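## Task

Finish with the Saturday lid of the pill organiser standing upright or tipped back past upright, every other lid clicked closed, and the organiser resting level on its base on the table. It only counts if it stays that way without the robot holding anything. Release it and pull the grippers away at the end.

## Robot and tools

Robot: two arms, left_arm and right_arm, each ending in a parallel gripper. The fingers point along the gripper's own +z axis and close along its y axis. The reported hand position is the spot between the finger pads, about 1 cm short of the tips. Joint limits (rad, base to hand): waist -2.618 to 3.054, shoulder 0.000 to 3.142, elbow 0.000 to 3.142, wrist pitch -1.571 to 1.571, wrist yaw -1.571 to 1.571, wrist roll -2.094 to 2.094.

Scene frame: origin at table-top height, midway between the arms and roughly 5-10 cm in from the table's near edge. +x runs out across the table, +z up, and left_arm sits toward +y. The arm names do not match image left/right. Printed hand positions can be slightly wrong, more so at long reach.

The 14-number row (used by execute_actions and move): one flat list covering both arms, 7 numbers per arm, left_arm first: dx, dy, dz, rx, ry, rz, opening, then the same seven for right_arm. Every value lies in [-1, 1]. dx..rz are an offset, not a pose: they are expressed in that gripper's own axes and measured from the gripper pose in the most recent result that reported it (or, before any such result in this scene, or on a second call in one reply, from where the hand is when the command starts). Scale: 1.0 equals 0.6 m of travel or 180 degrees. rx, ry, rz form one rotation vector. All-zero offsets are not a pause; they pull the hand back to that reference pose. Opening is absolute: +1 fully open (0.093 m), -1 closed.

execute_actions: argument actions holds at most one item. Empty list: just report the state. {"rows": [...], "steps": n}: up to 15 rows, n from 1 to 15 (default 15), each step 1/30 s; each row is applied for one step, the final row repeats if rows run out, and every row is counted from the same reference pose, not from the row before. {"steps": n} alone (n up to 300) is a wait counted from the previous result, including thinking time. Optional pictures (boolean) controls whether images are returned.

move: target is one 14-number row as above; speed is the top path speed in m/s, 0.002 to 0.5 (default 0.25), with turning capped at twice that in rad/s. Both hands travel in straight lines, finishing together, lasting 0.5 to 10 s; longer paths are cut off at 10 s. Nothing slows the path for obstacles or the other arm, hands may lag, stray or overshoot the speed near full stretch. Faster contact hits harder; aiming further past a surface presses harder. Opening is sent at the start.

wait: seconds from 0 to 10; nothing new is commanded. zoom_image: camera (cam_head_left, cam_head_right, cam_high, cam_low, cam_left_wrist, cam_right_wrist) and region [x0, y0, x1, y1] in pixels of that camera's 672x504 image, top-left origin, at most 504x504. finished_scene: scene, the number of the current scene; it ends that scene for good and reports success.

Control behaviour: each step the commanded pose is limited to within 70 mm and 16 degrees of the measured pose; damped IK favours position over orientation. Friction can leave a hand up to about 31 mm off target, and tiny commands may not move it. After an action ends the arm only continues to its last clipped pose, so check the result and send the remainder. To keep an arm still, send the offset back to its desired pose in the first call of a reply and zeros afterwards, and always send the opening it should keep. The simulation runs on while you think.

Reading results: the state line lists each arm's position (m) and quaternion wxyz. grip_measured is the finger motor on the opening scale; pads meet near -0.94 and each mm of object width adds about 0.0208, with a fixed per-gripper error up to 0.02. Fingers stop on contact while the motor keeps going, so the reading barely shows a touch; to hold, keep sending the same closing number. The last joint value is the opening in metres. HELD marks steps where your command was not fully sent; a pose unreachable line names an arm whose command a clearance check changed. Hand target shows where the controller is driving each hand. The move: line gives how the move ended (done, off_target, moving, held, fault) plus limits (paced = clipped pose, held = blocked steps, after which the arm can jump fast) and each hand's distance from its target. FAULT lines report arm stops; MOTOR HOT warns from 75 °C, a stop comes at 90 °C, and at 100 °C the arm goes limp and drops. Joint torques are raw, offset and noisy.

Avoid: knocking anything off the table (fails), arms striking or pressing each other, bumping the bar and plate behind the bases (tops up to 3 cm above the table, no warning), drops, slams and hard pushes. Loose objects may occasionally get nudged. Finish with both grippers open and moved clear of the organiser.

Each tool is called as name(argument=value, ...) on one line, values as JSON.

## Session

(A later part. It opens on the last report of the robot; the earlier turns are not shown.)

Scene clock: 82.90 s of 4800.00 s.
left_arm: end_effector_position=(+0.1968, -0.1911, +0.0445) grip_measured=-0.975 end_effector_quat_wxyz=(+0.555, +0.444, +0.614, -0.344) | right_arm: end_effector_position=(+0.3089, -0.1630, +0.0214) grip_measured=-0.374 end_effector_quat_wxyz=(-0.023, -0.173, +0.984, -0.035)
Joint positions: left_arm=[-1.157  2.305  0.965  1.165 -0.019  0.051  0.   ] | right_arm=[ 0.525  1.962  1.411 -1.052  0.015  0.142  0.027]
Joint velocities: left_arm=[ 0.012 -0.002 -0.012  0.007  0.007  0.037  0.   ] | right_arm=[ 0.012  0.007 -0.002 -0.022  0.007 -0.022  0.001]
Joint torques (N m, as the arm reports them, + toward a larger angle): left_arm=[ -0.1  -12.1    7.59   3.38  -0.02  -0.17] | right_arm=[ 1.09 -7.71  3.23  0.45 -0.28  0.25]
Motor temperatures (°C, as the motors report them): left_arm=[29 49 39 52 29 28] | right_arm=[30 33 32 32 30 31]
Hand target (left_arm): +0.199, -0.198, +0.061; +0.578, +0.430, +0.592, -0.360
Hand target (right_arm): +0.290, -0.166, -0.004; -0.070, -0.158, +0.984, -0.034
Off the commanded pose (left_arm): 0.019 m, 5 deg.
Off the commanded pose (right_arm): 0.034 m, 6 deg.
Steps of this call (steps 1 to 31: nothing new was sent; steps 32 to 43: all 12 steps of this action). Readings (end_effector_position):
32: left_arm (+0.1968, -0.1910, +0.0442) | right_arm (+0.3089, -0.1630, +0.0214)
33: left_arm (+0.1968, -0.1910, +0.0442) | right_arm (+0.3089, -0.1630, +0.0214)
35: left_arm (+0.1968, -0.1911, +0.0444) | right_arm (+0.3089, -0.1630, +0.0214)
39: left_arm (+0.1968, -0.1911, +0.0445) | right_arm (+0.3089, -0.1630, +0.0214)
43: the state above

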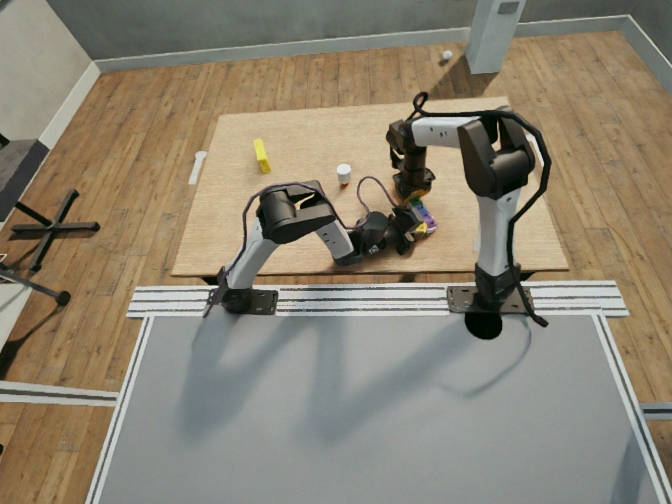

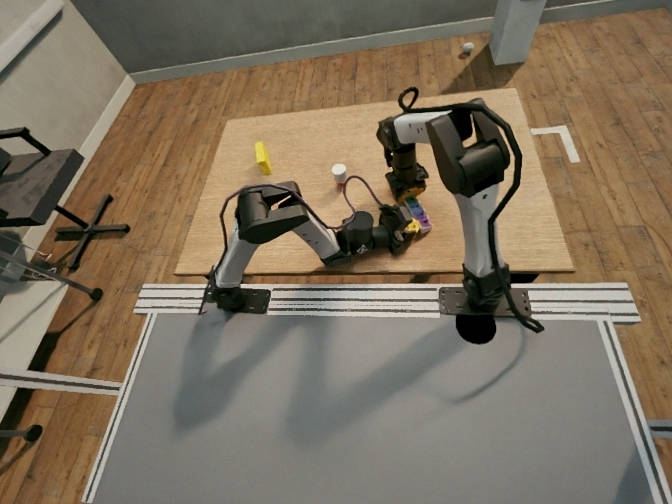

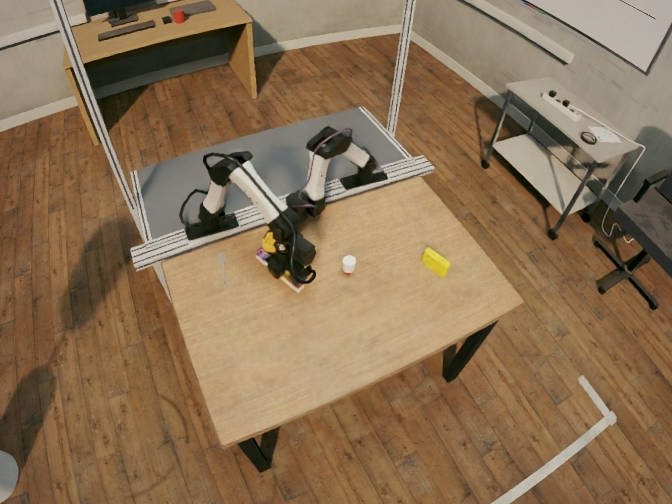

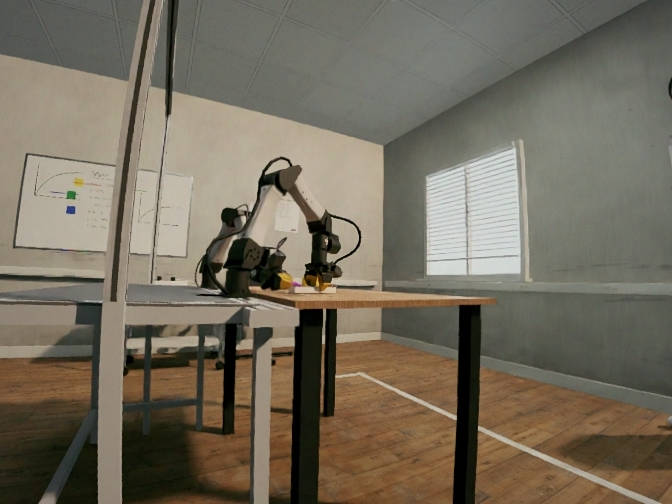

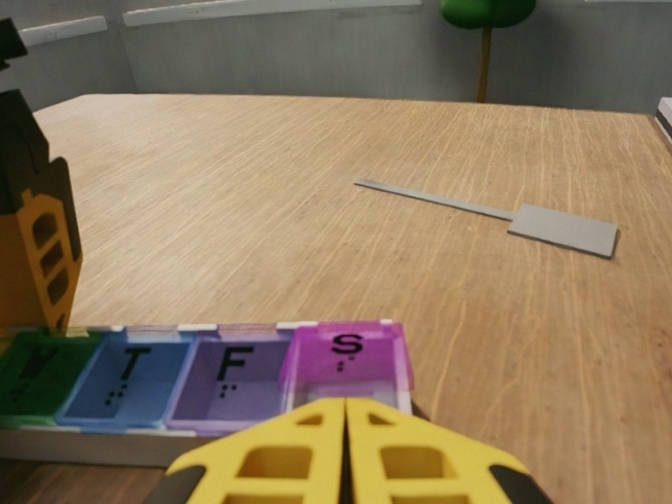

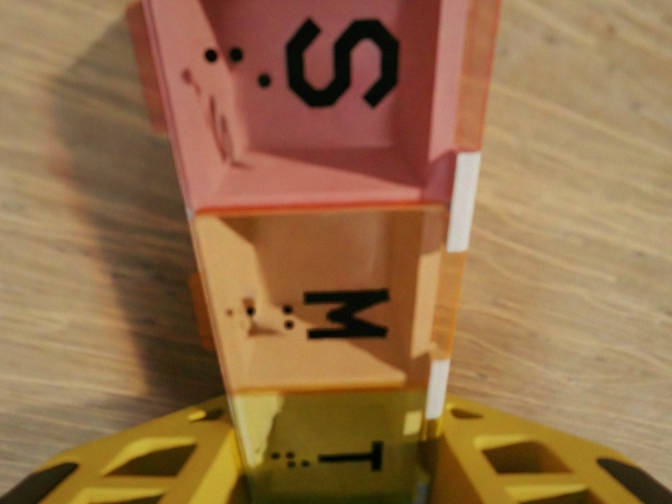

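execute_actions(actions=[{"rows":[[-0.026,0,0.008,0,-0.022,0,-1,0.028,0.01,0.048,-0.006,0.029,0.007,-0.5],[-0.026,0,0.008,0,-0.022,0,-1,0.028,0.009,0.048,-0.005,0.029,0.006,-0.5],[-0.026,0,0.008,0,-0.022,0,-1,0.028,0.008,0.048,-0.004,0.029,0.005,-0.5],[-0.026,0,0.008,0,-0.022,0,-1,0.028,0.007,0.048,-0.002,0.029,0.004,-0.5],[-0.026,0,0.008,0,-0.022,0,-1,0.028,0.005,0.048,-0.001,0.029,0.004,-0.5],[-0.026,0,0.008,0,-0.022,0,-1,0.028,0.004,0.048,0,0.029,0.004,-0.5]],"steps":12}])

zoom_image(camera="cam_left_wrist", region=[230,290,470,470])

Scene clock: 84.23 s of 4800.00 s.
left_arm: end_effector_position=(+0.1968, -0.1911, +0.0445) grip_measured=-0.975 end_effector_quat_wxyz=(+0.555, +0.444, +0.614, -0.344) | right_arm: end_effector_position=(+0.3090, -0.1631, +0.0214) grip_measured=-0.374 end_effector_quat_wxyz=(-0.023, -0.174, +0.984, -0.036)
Joint positions: left_arm=[-1.157  2.305  0.965  1.165 -0.019  0.051  0.   ] | right_arm=[ 0.525  1.962  1.411 -1.052  0.016  0.14   0.027]
Joint velocities: left_arm=[ 0.007 -0.017 -0.007 -0.007  0.022  0.007  0.   ] | right_arm=[ 0.002  0.012  0.007  0.051 -0.022  0.051 -0.   ]
Joint torques (N m, as the arm reports them, + toward a larger angle): left_arm=[ -0.06 -12.33   7.56   3.32   0.02  -0.13] | right_arm=[ 1.1  -7.59  3.3   0.41  0.02  0.18]
Motor temperatures (°C, as the motors report them): left_arm=[29 50 39 52 29 28] | right_arm=[30 33 32 32 30 31]
Hand target (left_arm): +0.198, -0.197, +0.059; +0.576, +0.432, +0.595, -0.358
Hand target (right_arm): +0.291, -0.169, -0.004; -0.068, -0.165, +0.983, -0.045
Off the commanded pose (left_arm): 0.016 m, 4 deg.
Off the commanded pose (right_arm): 0.033 m, 5 deg.
Steps of this call (steps 1 to 28: nothing new was sent; steps 29 to 40: all 12 steps of this action). Readings (end_effector_position):
29: left_arm (+0.1968, -0.1911, +0.0445) | right_arm (+0.3089, -0.1630, +0.0214)
30: left_arm (+0.1968, -0.1911, +0.0445) | right_arm (+0.3089, -0.1630, +0.0214)
32: left_arm (+0.1968, -0.1911, +0.0445) | right_arm (+0.3090, -0.1631, +0.0214)
36: left_arm (+0.1968, -0.1911, +0.0445) | right_arm (+0.3090, -0.1631, +0.0214)
40: the state above

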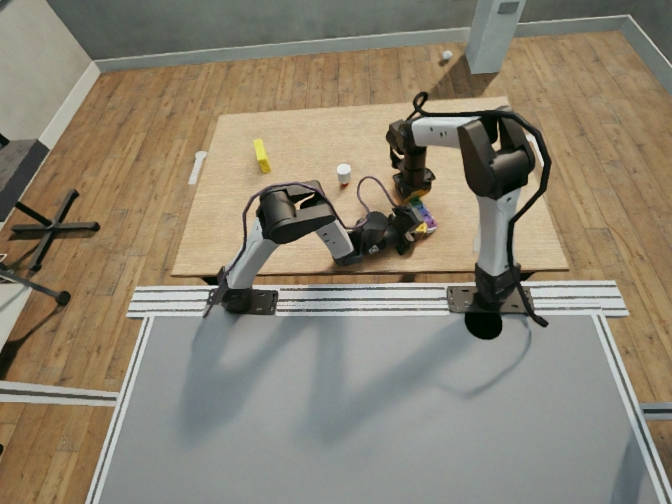

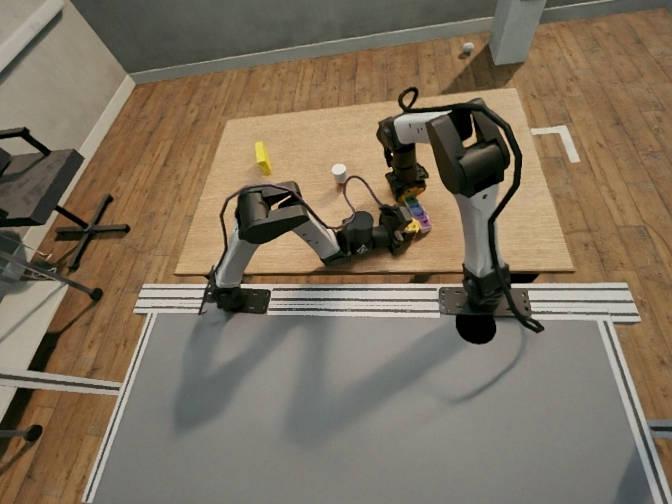

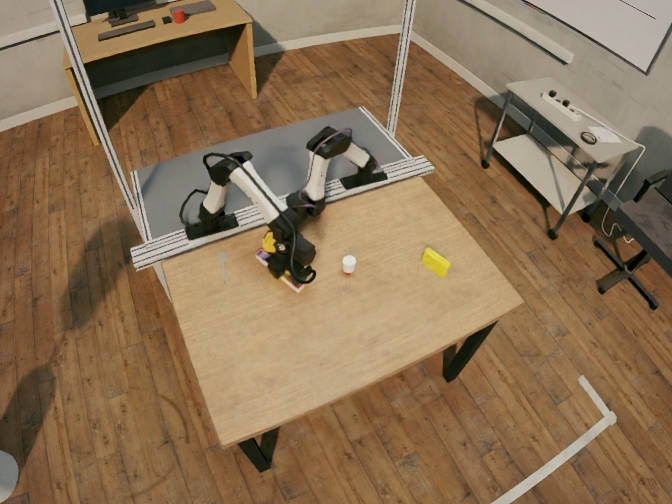

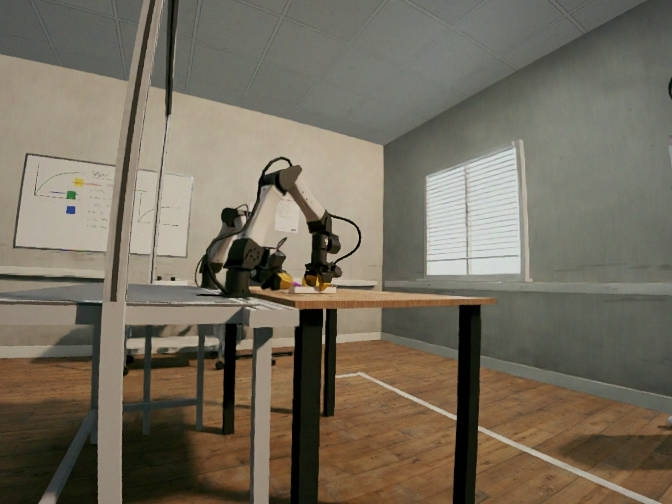

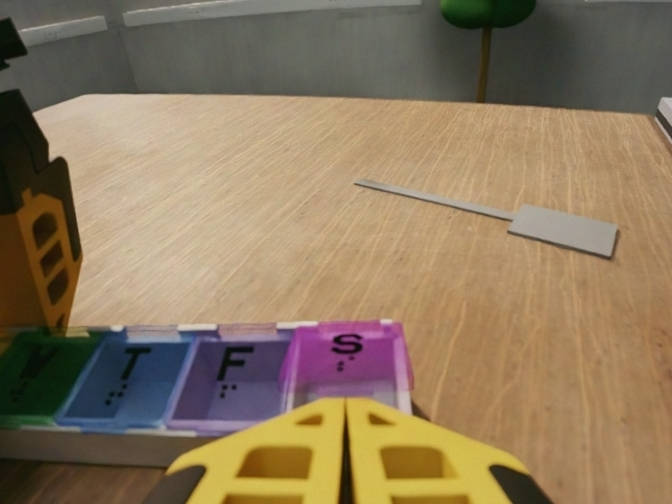

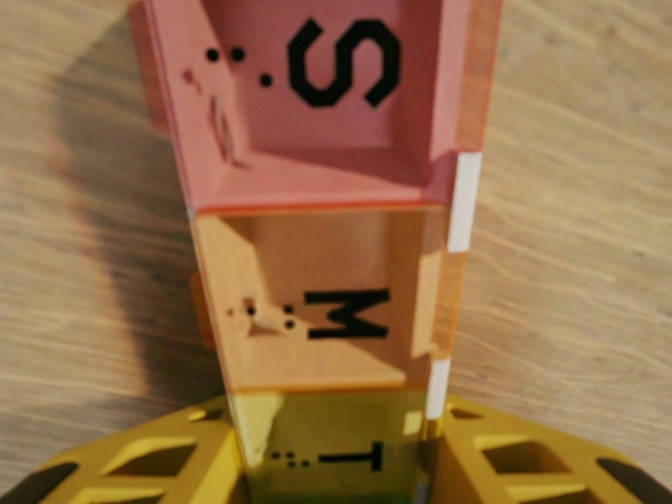

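Region (230, 290, 470, 470) of cam_left_wrist's 672x504 image, scaled by 2.100, with more detail than that image has; it fills the top 378 rows of this view, and the rest is white.

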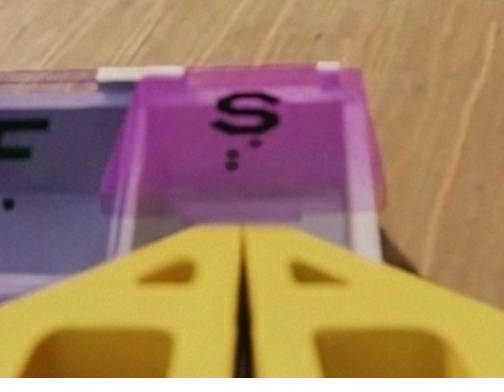

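execute_actions(actions=[{"rows":[[-0.028,0,0.008,0,-0.023,0,-1,0.028,0.004,0.048,0,0.029,0.003,-0.5],[-0.03,0,0.009,0,-0.024,0,-1,0.028,0.004,0.048,0,0.029,0.003,-0.5],[-0.032,0,0.01,0,-0.025,0,-1,0.028,0.004,0.048,0,0.029,0.003,-0.5],[-0.034,0,0.0105,0,-0.026,0,-1,0.028,0.004,0.048,0,0.029,0.003,-0.5],[-0.036,0,0.011,0,-0.027,0,-1,0.028,0.004,0.048,0,0.029,0.003,-0.5],[-0.038,0,0.012,0,-0.028,0,-1,0.028,0.004,0.048,0,0.029,0.003,-0.5]],"steps":12}])

zoom_image(camera="cam_low", region=[250,250,360,310])

Scene clock: 85.80 s of 4800.00 s.
left_arm: end_effector_position=(+0.1968, -0.1911, +0.0445) grip_measured=-0.975 end_effector_quat_wxyz=(+0.555, +0.444, +0.614, -0.344) | right_arm: end_effector_position=(+0.3091, -0.1632, +0.0214) grip_measured=-0.374 end_effector_quat_wxyz=(-0.023, -0.175, +0.984, -0.036)
Joint positions: left_arm=[-1.157  2.305  0.965  1.165 -0.019  0.051  0.   ] | right_arm=[ 0.525  1.962  1.411 -1.052  0.016  0.139  0.027]
Joint velocities: left_arm=[-0.007 -0.012 -0.007 -0.007  0.051 -0.037  0.   ] | right_arm=[ 0.002 -0.007 -0.022 -0.007  0.007  0.022 -0.   ]
Joint torques (N m, as the arm reports them, + toward a larger angle): left_arm=[  0.02 -12.55   8.41   3.34   0.    -0.18] | right_arm=[ 1.1  -7.39  3.2   0.34 -0.07  0.14]
Motor temperatures (°C, as the motors report them): left_arm=[29 50 39 52 29 28] | right_arm=[30 33 32 32 30 31]
Hand target (left_arm): +0.199, -0.200, +0.066; +0.581, +0.429, +0.589, -0.362
Hand target (right_arm): +0.291, -0.170, -0.004; -0.068, -0.167, +0.983, -0.045
Off the commanded pose (left_arm): 0.024 m, 5 deg.
Off the commanded pose (right_arm): 0.033 m, 5 deg.
Steps of this call (steps 1 to 35: nothing new was sent; steps 36 to 47: all 12 steps of this action). Readings (end_effector_position):
36: left_arm (+0.1968, -0.1911, +0.0445) | right_arm (+0.3090, -0.1631, +0.0214)
37: left_arm (+0.1968, -0.1911, +0.0445) | right_arm (+0.3091, -0.1632, +0.0214)
39: left_arm (+0.1968, -0.1911, +0.0445) | right_arm (+0.3091, -0.1632, +0.0214)
43: left_arm (+0.1968, -0.1911, +0.0445) | right_arm (+0.3091, -0.1632, +0.0214)
47: the state above

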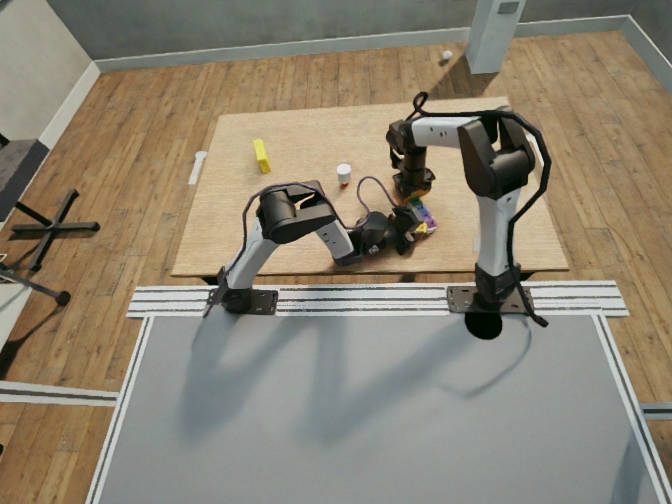

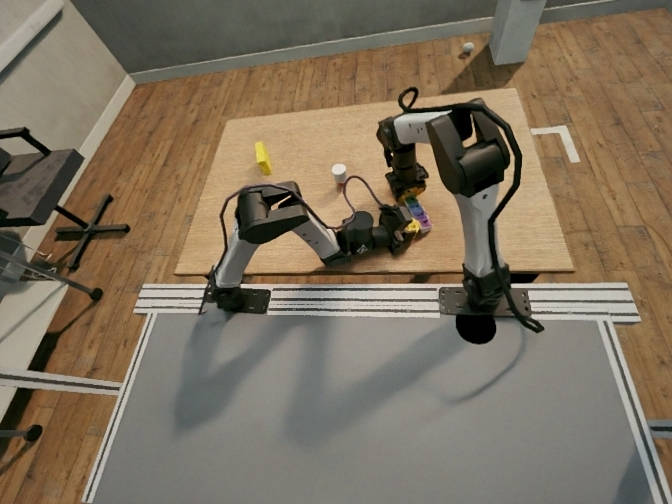

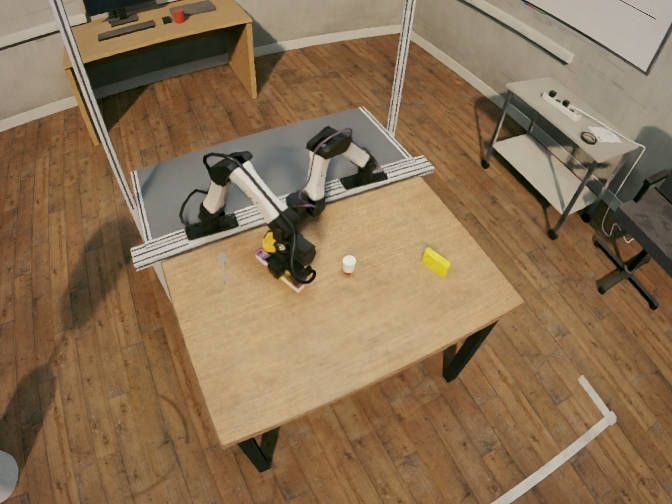

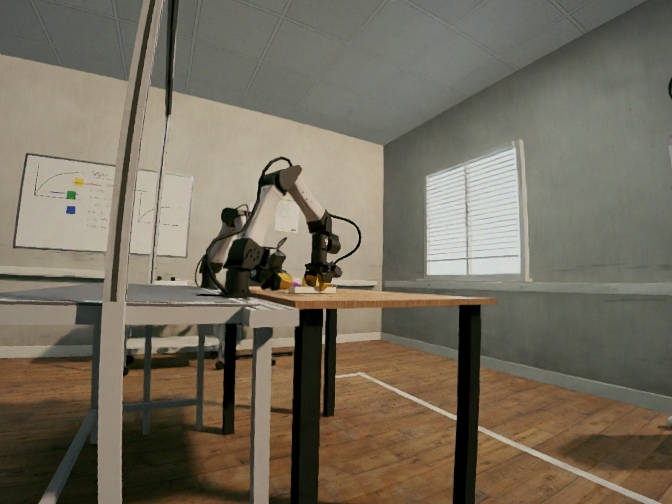

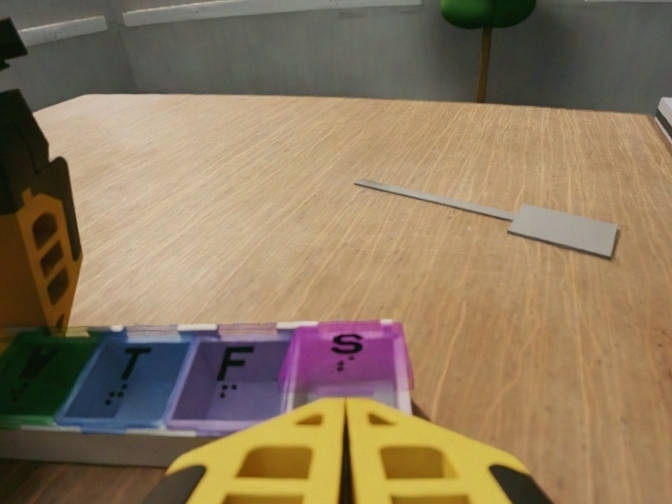

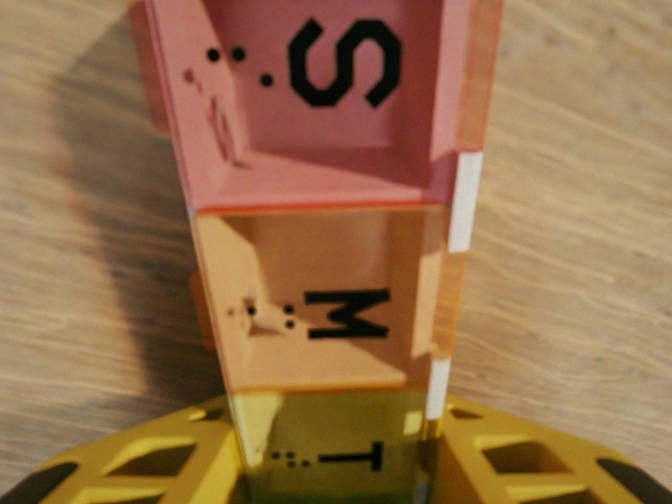

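Region (250, 250, 360, 310) of cam_low's 672x504 image, scaled by 4.582, with more detail than that image has; it fills the top 275 rows of this view, and the rest is white.

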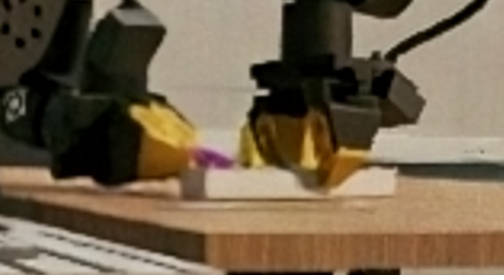

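execute_actions(actions=[{"rows":[[-0.044,0,0.009,0,-0.034,0,-1,0.028,0.004,0.048,0,0.029,0.003,-0.5],[-0.044,0,0.009,0,-0.034,0,-1,0.028,0.004,0.048,0,0.029,0.003,-0.5],[-0.044,0,0.009,0,-0.034,0,-1,0.028,0.004,0.048,0,0.029,0.003,-0.5],[-0.028,0,0.012,0,-0.02,0,-1,0.028,0.004,0.048,0,0.029,0.003,-0.5]],"steps":10}])

zoom_image(camera="cam_low", region=[250,250,360,310])

Scene clock: 86.87 s of 4800.00 s.
left_arm: end_effector_position=(+0.1987, -0.1967, +0.0594) grip_measured=-0.975 end_effector_quat_wxyz=(+0.571, +0.434, +0.600, -0.355) | right_arm: end_effector_position=(+0.3091, -0.1632, +0.0214) grip_measured=-0.374 end_effector_quat_wxyz=(-0.023, -0.175, +0.984, -0.036)
Joint positions: left_arm=[-1.157  2.305  0.985  1.198 -0.019  0.051  0.   ] | right_arm=[ 0.525  1.962  1.411 -1.052  0.016  0.138  0.027]
Joint velocities: left_arm=[-0.012  0.007 -0.007 -0.11  -0.066  0.007  0.   ] | right_arm=[ 0.002 -0.022  0.007 -0.007 -0.051  0.066  0.001]
Joint torques (N m, as the arm reports them, + toward a larger angle): left_arm=[ -0.11 -12.19   7.53   2.72   0.08  -0.14] | right_arm=[ 0.76 -7.46  3.16  0.42 -0.03  0.11]
Motor temperatures (°C, as the motors report them): left_arm=[29 50 39 53 29 28] | right_arm=[30 33 32 32 30 31]
Hand target (left_arm): +0.200, -0.200, +0.060; +0.574, +0.433, +0.596, -0.357
Hand target (right_arm): +0.291, -0.170, -0.004; -0.068, -0.168, +0.982, -0.045
Off the commanded pose (left_arm): 0.004 m, 1 deg.
Off the commanded pose (right_arm): 0.033 m, 5 deg.
Steps of this call (steps 1 to 22: nothing new was sent; steps 23 to 32: all 10 steps of this action). Readings (end_effector_position):
23: left_arm (+0.1968, -0.1911, +0.0449) | right_arm (+0.3091, -0.1632, +0.0214)
24: left_arm (+0.1969, -0.1913, +0.0458) | right_arm (+0.3091, -0.1632, +0.0214)
26: left_arm (+0.1973, -0.1926, +0.0514) | right_arm (+0.3091, -0.1632, +0.0214)
30: left_arm (+0.1986, -0.1963, +0.0585) | right_arm (+0.3091, -0.1632, +0.0214)
32: the state above

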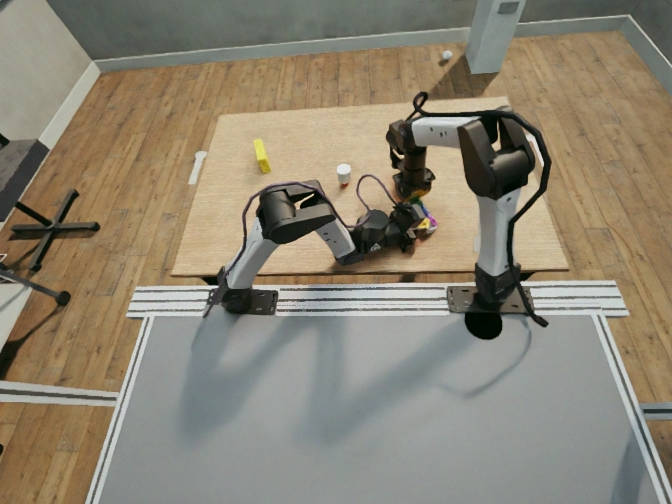

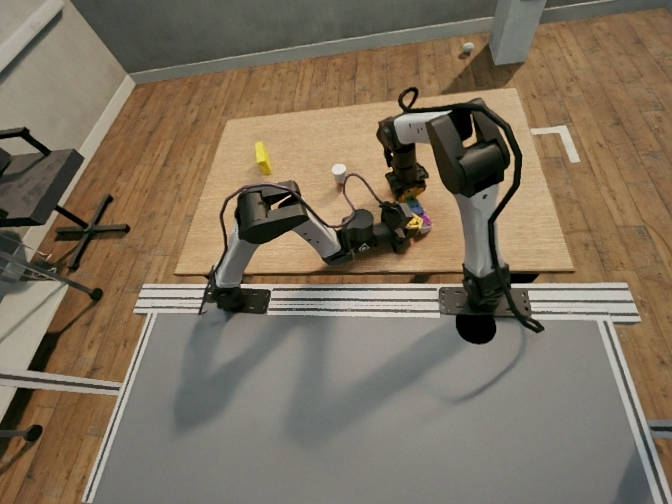

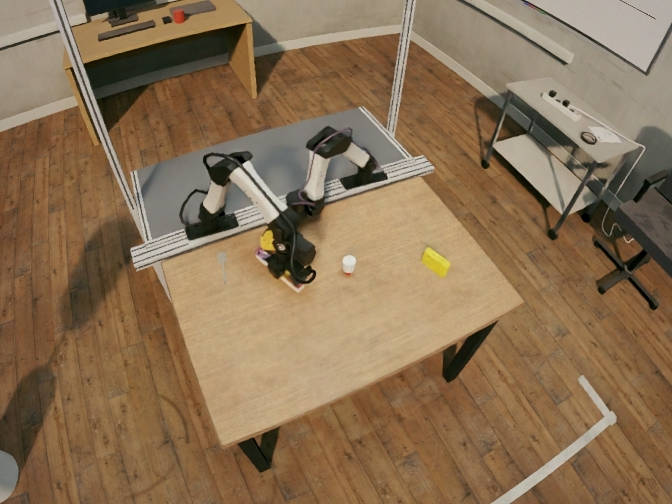

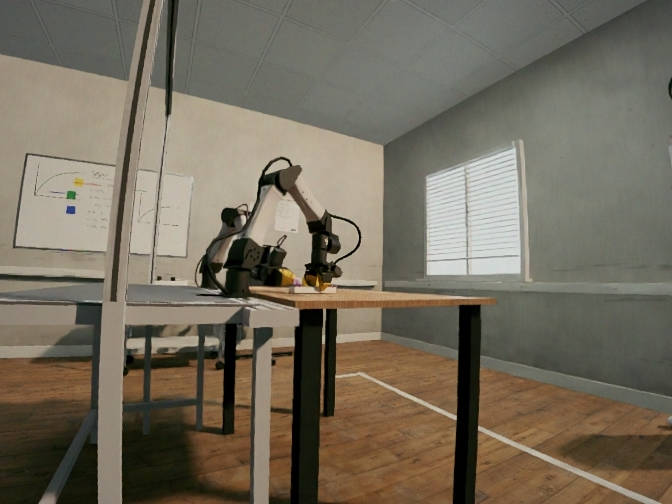

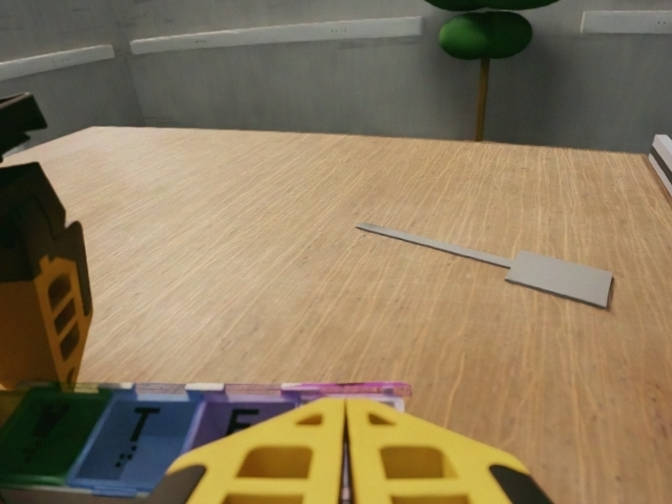

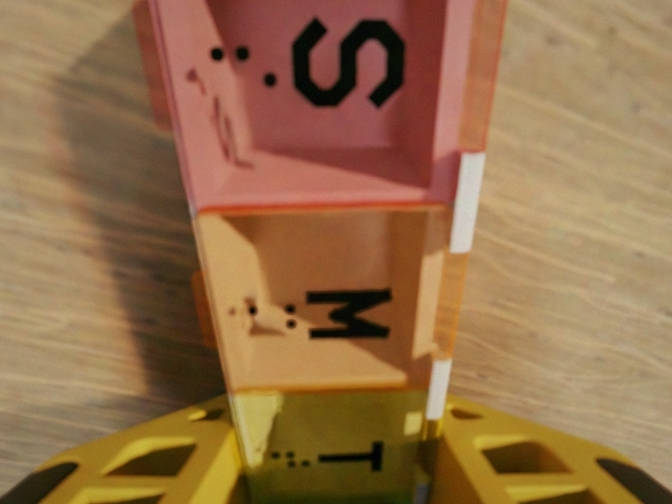

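Region (250, 250, 360, 310) of cam_low's 672x504 image, scaled by 4.582, with more detail than that image has; it fills the top 275 rows of this view, and the rest is white.

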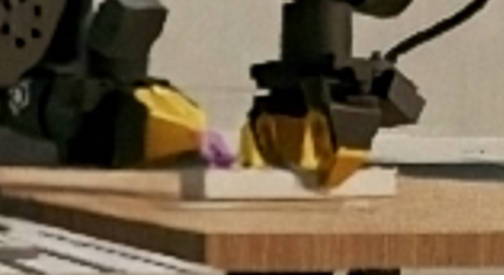

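Lid about 50°. Push through.

execute_actions(actions=[{"rows":[[0,0,0.008,0,0,0,-1,0.028,0.004,0.048,0,0.029,0.003,-0.5],[0.001,0,0.011,0,0.002,0,-1,0.028,0.004,0.048,0,0.029,0.003,-0.5],[0.002,0,0.014,0,0.004,0,-1,0.028,0.004,0.048,0,0.029,0.003,-0.5],[0.003,0,0.017,0,0.006,0,-1,0.028,0.004,0.048,0,0.029,0.003,-0.5],[0.004,0,0.02,0,0.008,0,-1,0.028,0.004,0.048,0,0.029,0.003,-0.5],[0.005,0,0.023,0,0.01,0,-1,0.028,0.004,0.048,0,0.029,0.003,-0.5],[0.006,0,0.026,0,0.012,0,-1,0.028,0.004,0.048,0,0.029,0.003,-0.5],[0.007,0,0.029,0,0.014,0,-1,0.028,0.004,0.048,0,0.029,0.003,-0.5],[0.008,0,0.032,0,0.016,0,-1,0.028,0.004,0.048,0,0.029,0.003,-0.5],[0.009,0,0.035,0,0.018,0,-1,0.028,0.004,0.048,0,0.029,0.003,-0.5],[0.01,0,0.038,0,0.02,0,-1,0.028,0.004,0.048,0,0.029,0.003,-0.5],[0.011,0,0.041,0,0.022,0,-1,0.028,0.004,0.048,0,0.029,0.003,-0.5],[0.012,0,0.044,0,0.025,0,-1,0.028,0.004,0.048,0,0.029,0.003,-0.5]],"steps":15}])

zoom_image(camera="cam_low", region=[250,250,360,310])

Scene clock: 89.33 s of 4800.00 s.
left_arm: end_effector_position=(+0.2063, -0.2169, +0.0715) grip_measured=-0.975 end_effector_quat_wxyz=(+0.569, +0.435, +0.602, -0.353) | right_arm: end_effector_position=(+0.3091, -0.1632, +0.0214) grip_measured=-0.374 end_effector_quat_wxyz=(-0.023, -0.175, +0.984, -0.036)
Joint positions: left_arm=[-1.157  2.305  1.087  1.088 -0.019  0.051  0.   ] | right_arm=[ 0.525  1.962  1.411 -1.052  0.016  0.138  0.027]
Joint velocities: left_arm=[ 0.017 -0.002  0.144 -0.242 -0.007 -0.007  0.   ] | right_arm=[ 0.007 -0.007 -0.012  0.007  0.125 -0.051  0.001]
Joint torques (N m, as the arm reports them, + toward a larger angle): left_arm=[  0.02 -11.96   7.61   2.33  -0.07  -0.22] | right_arm=[ 1.12 -7.62  3.33  0.35 -0.04  0.16]
Motor temperatures (°C, as the motors report them): left_arm=[29 50 39 52 29 28] | right_arm=[30 33 32 32 30 31]
Hand target (left_arm): +0.208, -0.218, +0.050; +0.547, +0.447, +0.622, -0.338
Hand target (right_arm): +0.291, -0.170, -0.004; -0.068, -0.168, +0.982, -0.045
Off the commanded pose (left_arm): 0.022 m, 4 deg.
Off the commanded pose (right_arm): 0.033 m, 5 deg.
Steps of this call (steps 1 to 59: nothing new was sent; steps 60 to 74: all 15 steps of this action). Readings (end_effector_position):
60: left_arm (+0.1987, -0.1967, +0.0594) | right_arm (+0.3091, -0.1632, +0.0214)
61: left_arm (+0.1988, -0.1969, +0.0597) | right_arm (+0.3091, -0.1632, +0.0214)
63: left_arm (+0.1996, -0.1992, +0.0619) | right_arm (+0.3091, -0.1632, +0.0214)
67: left_arm (+0.2023, -0.2065, +0.0684) | right_arm (+0.3091, -0.1632, +0.0214)
74: the state above

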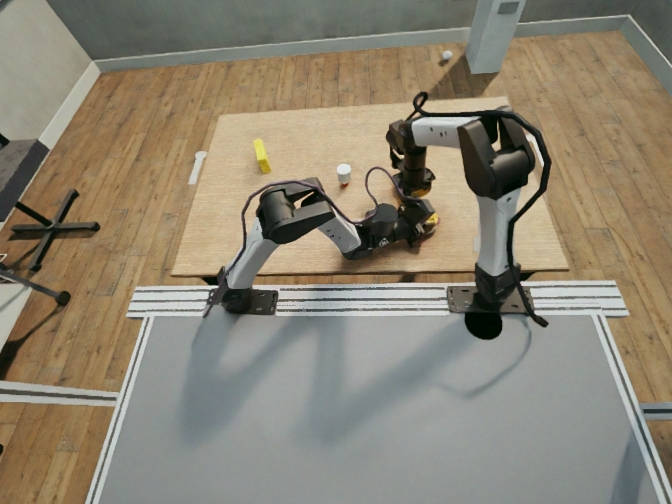

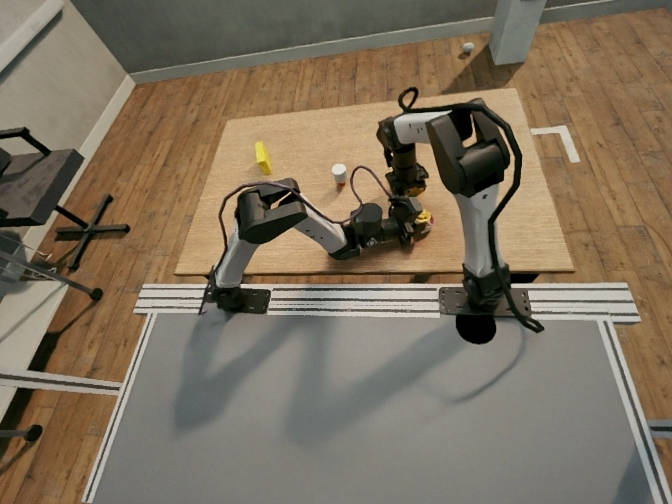

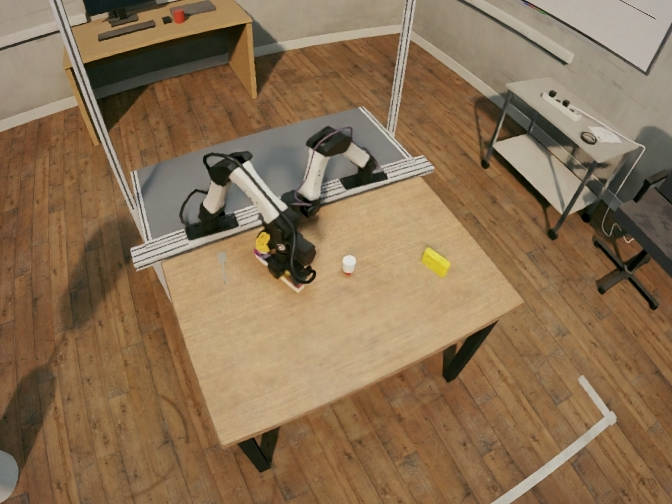

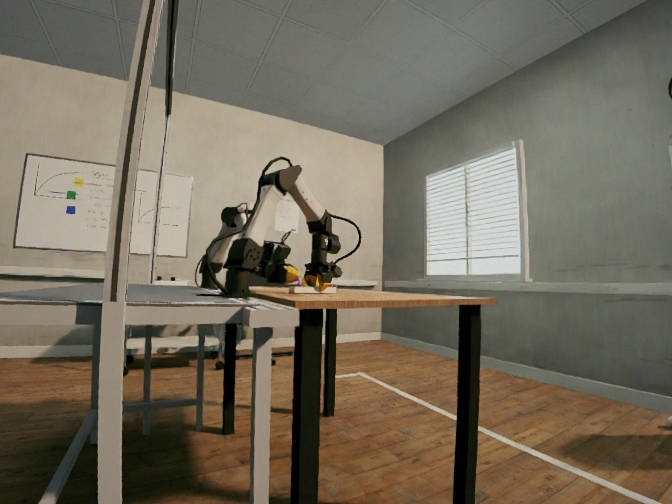

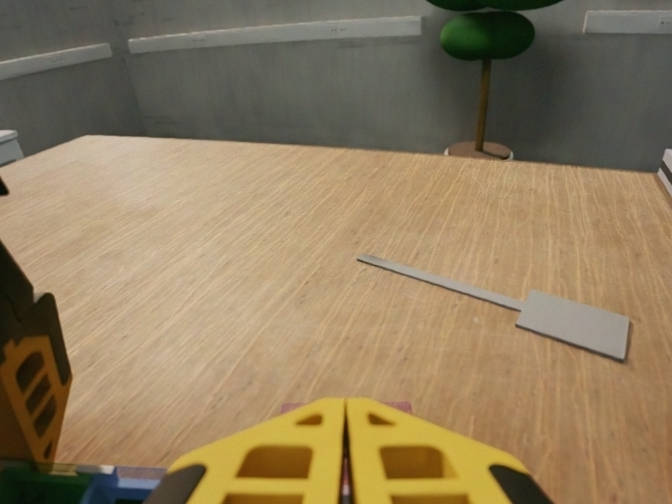

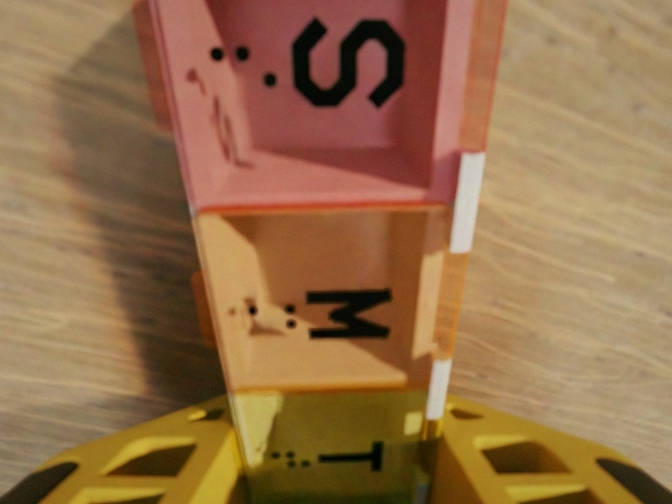

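Region (250, 250, 360, 310) of cam_low's 672x504 image, scaled by 4.582, with more detail than that image has; it fills the top 275 rows of this view, and the rest is white.

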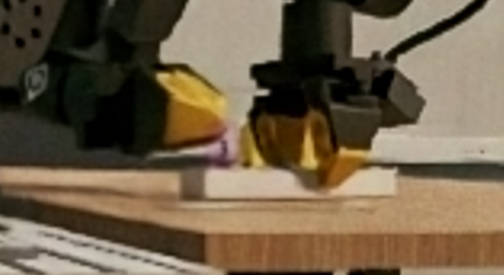

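execute_actions(actions=[{"rows":[[0.035,0,0.01,0,0.024,0,-1,0.028,0.004,0.048,0,0.029,0.003,-0.5],[0.035,0,0.012,0,0.025,0,-1,0.028,0.004,0.048,0,0.029,0.003,-0.5],[0.035,0,0.014,0,0.026,0,-1,0.028,0.004,0.048,0,0.029,0.003,-0.5],[0.036,0,0.016,0,0.027,0,-1,0.028,0.004,0.048,0,0.029,0.003,-0.5],[0.036,0,0.018,0,0.028,0,-1,0.028,0.004,0.048,0,0.029,0.003,-0.5],[0.036,0,0.02,0,0.029,0,-1,0.028,0.004,0.048,0,0.029,0.003,-0.5],[0.037,0,0.022,0,0.03,0,-1,0.028,0.004,0.048,0,0.029,0.003,-0.5],[0.037,0,0.024,0,0.031,0,-1,0.028,0.004,0.048,0,0.029,0.003,-0.5],[0.037,0,0.026,0,0.032,0,-1,0.028,0.004,0.048,0,0.029,0.003,-0.5],[0.037,0,0.028,0,0.033,0,-1,0.028,0.004,0.048,0,0.029,0.003,-0.5]],"steps":15}])

zoom_image(camera="cam_low", region=[250,250,360,310])

Scene clock: 91.57 s of 4800.00 s.
left_arm: end_effector_position=(+0.2107, -0.2282, +0.0690) grip_measured=-0.975 end_effector_quat_wxyz=(+0.555, +0.444, +0.614, -0.344) | right_arm: end_effector_position=(+0.3091, -0.1632, +0.0214) grip_measured=-0.374 end_effector_quat_wxyz=(-0.023, -0.175, +0.984, -0.036)
Joint positions: left_arm=[-1.157  2.311  1.154  0.983 -0.019  0.051  0.   ] | right_arm=[ 0.525  1.962  1.411 -1.052  0.016  0.138  0.027]
Joint velocities: left_arm=[-0.007  0.007  0.017  0.022 -0.037  0.037  0.   ] | right_arm=[-0.002 -0.007  0.012 -0.051  0.081 -0.022 -0.001]
Joint torques (N m, as the arm reports them, + toward a larger angle): left_arm=[ -0.26 -11.99   8.31   2.15  -0.09  -0.23] | right_arm=[ 0.82 -7.58  3.38  0.36 -0.05  0.11]
Motor temperatures (°C, as the motors report them): left_arm=[29 50 39 52 29 28] | right_arm=[30 33 32 32 30 31]
Hand target (left_arm): +0.213, -0.228, +0.048; +0.537, +0.453, +0.631, -0.331
Hand target (right_arm): +0.291, -0.170, -0.004; -0.068, -0.168, +0.982, -0.045
Off the commanded pose (left_arm): 0.022 m, 3 deg.
Off the commanded pose (right_arm): 0.033 m, 5 deg.
Steps of this call (steps 1 to 52: nothing new was sent; steps 53 to 67: all 15 steps of this action). Readings (end_effector_position):
53: left_arm (+0.2064, -0.2169, +0.0638) | right_arm (+0.3091, -0.1632, +0.0214)
54: left_arm (+0.2065, -0.2172, +0.0636) | right_arm (+0.3091, -0.1632, +0.0214)
56: left_arm (+0.2071, -0.2186, +0.0637) | right_arm (+0.3091, -0.1632, +0.0214)
60: left_arm (+0.2089, -0.2235, +0.0683) | right_arm (+0.3091, -0.1632, +0.0214)
67: the state above

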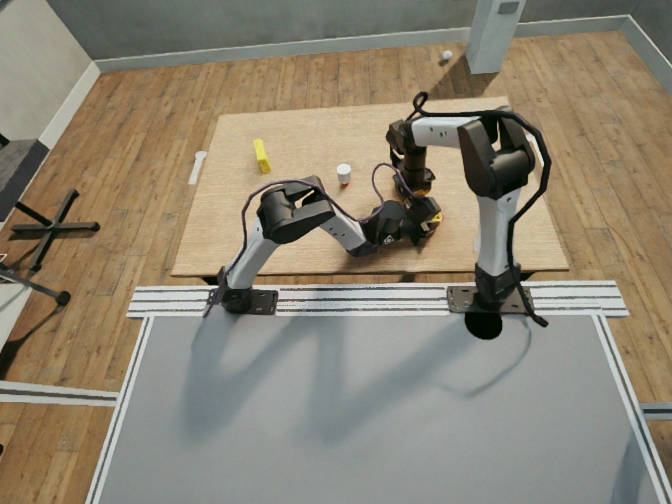

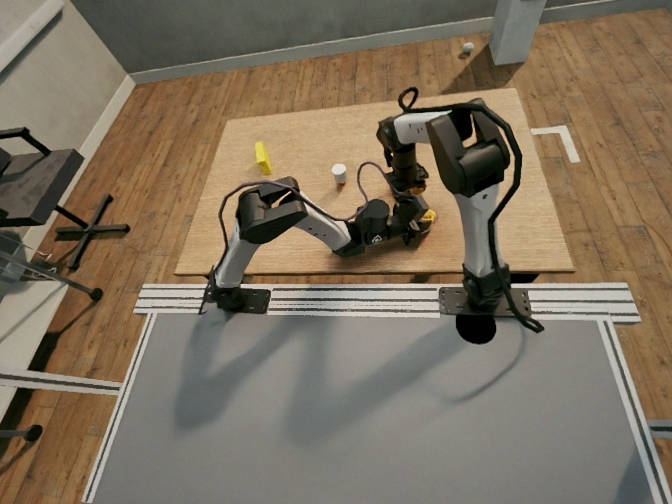

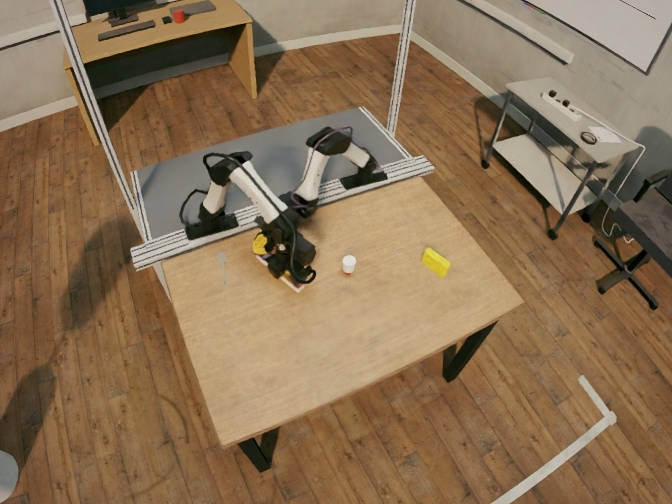

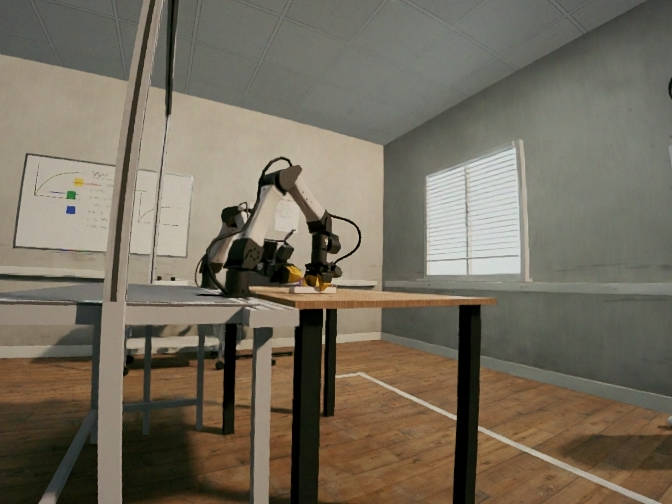

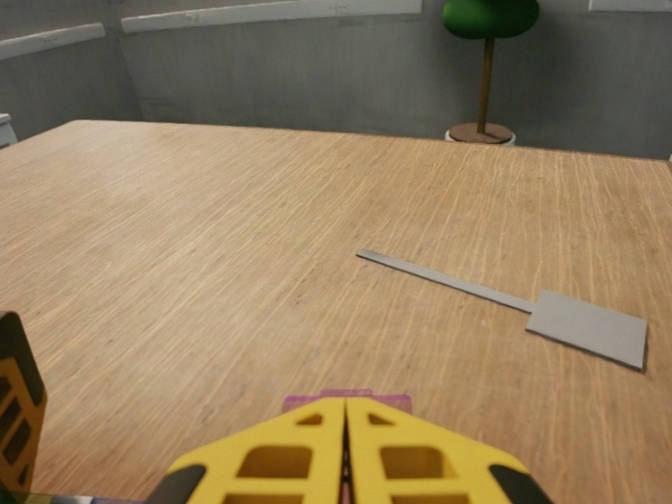

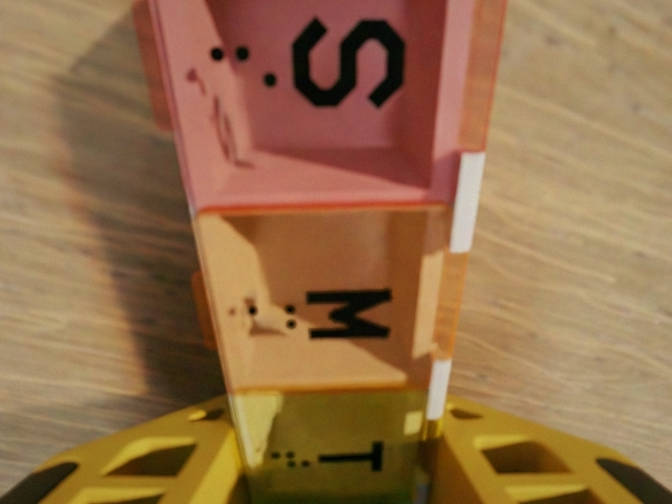

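Region (250, 250, 360, 310) of cam_low's 672x504 image, scaled by 4.582, with more detail than that image has; it fills the top 275 rows of this view, and the rest is white.

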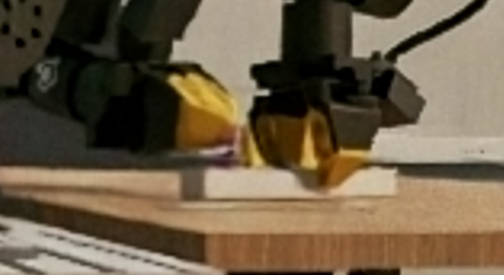

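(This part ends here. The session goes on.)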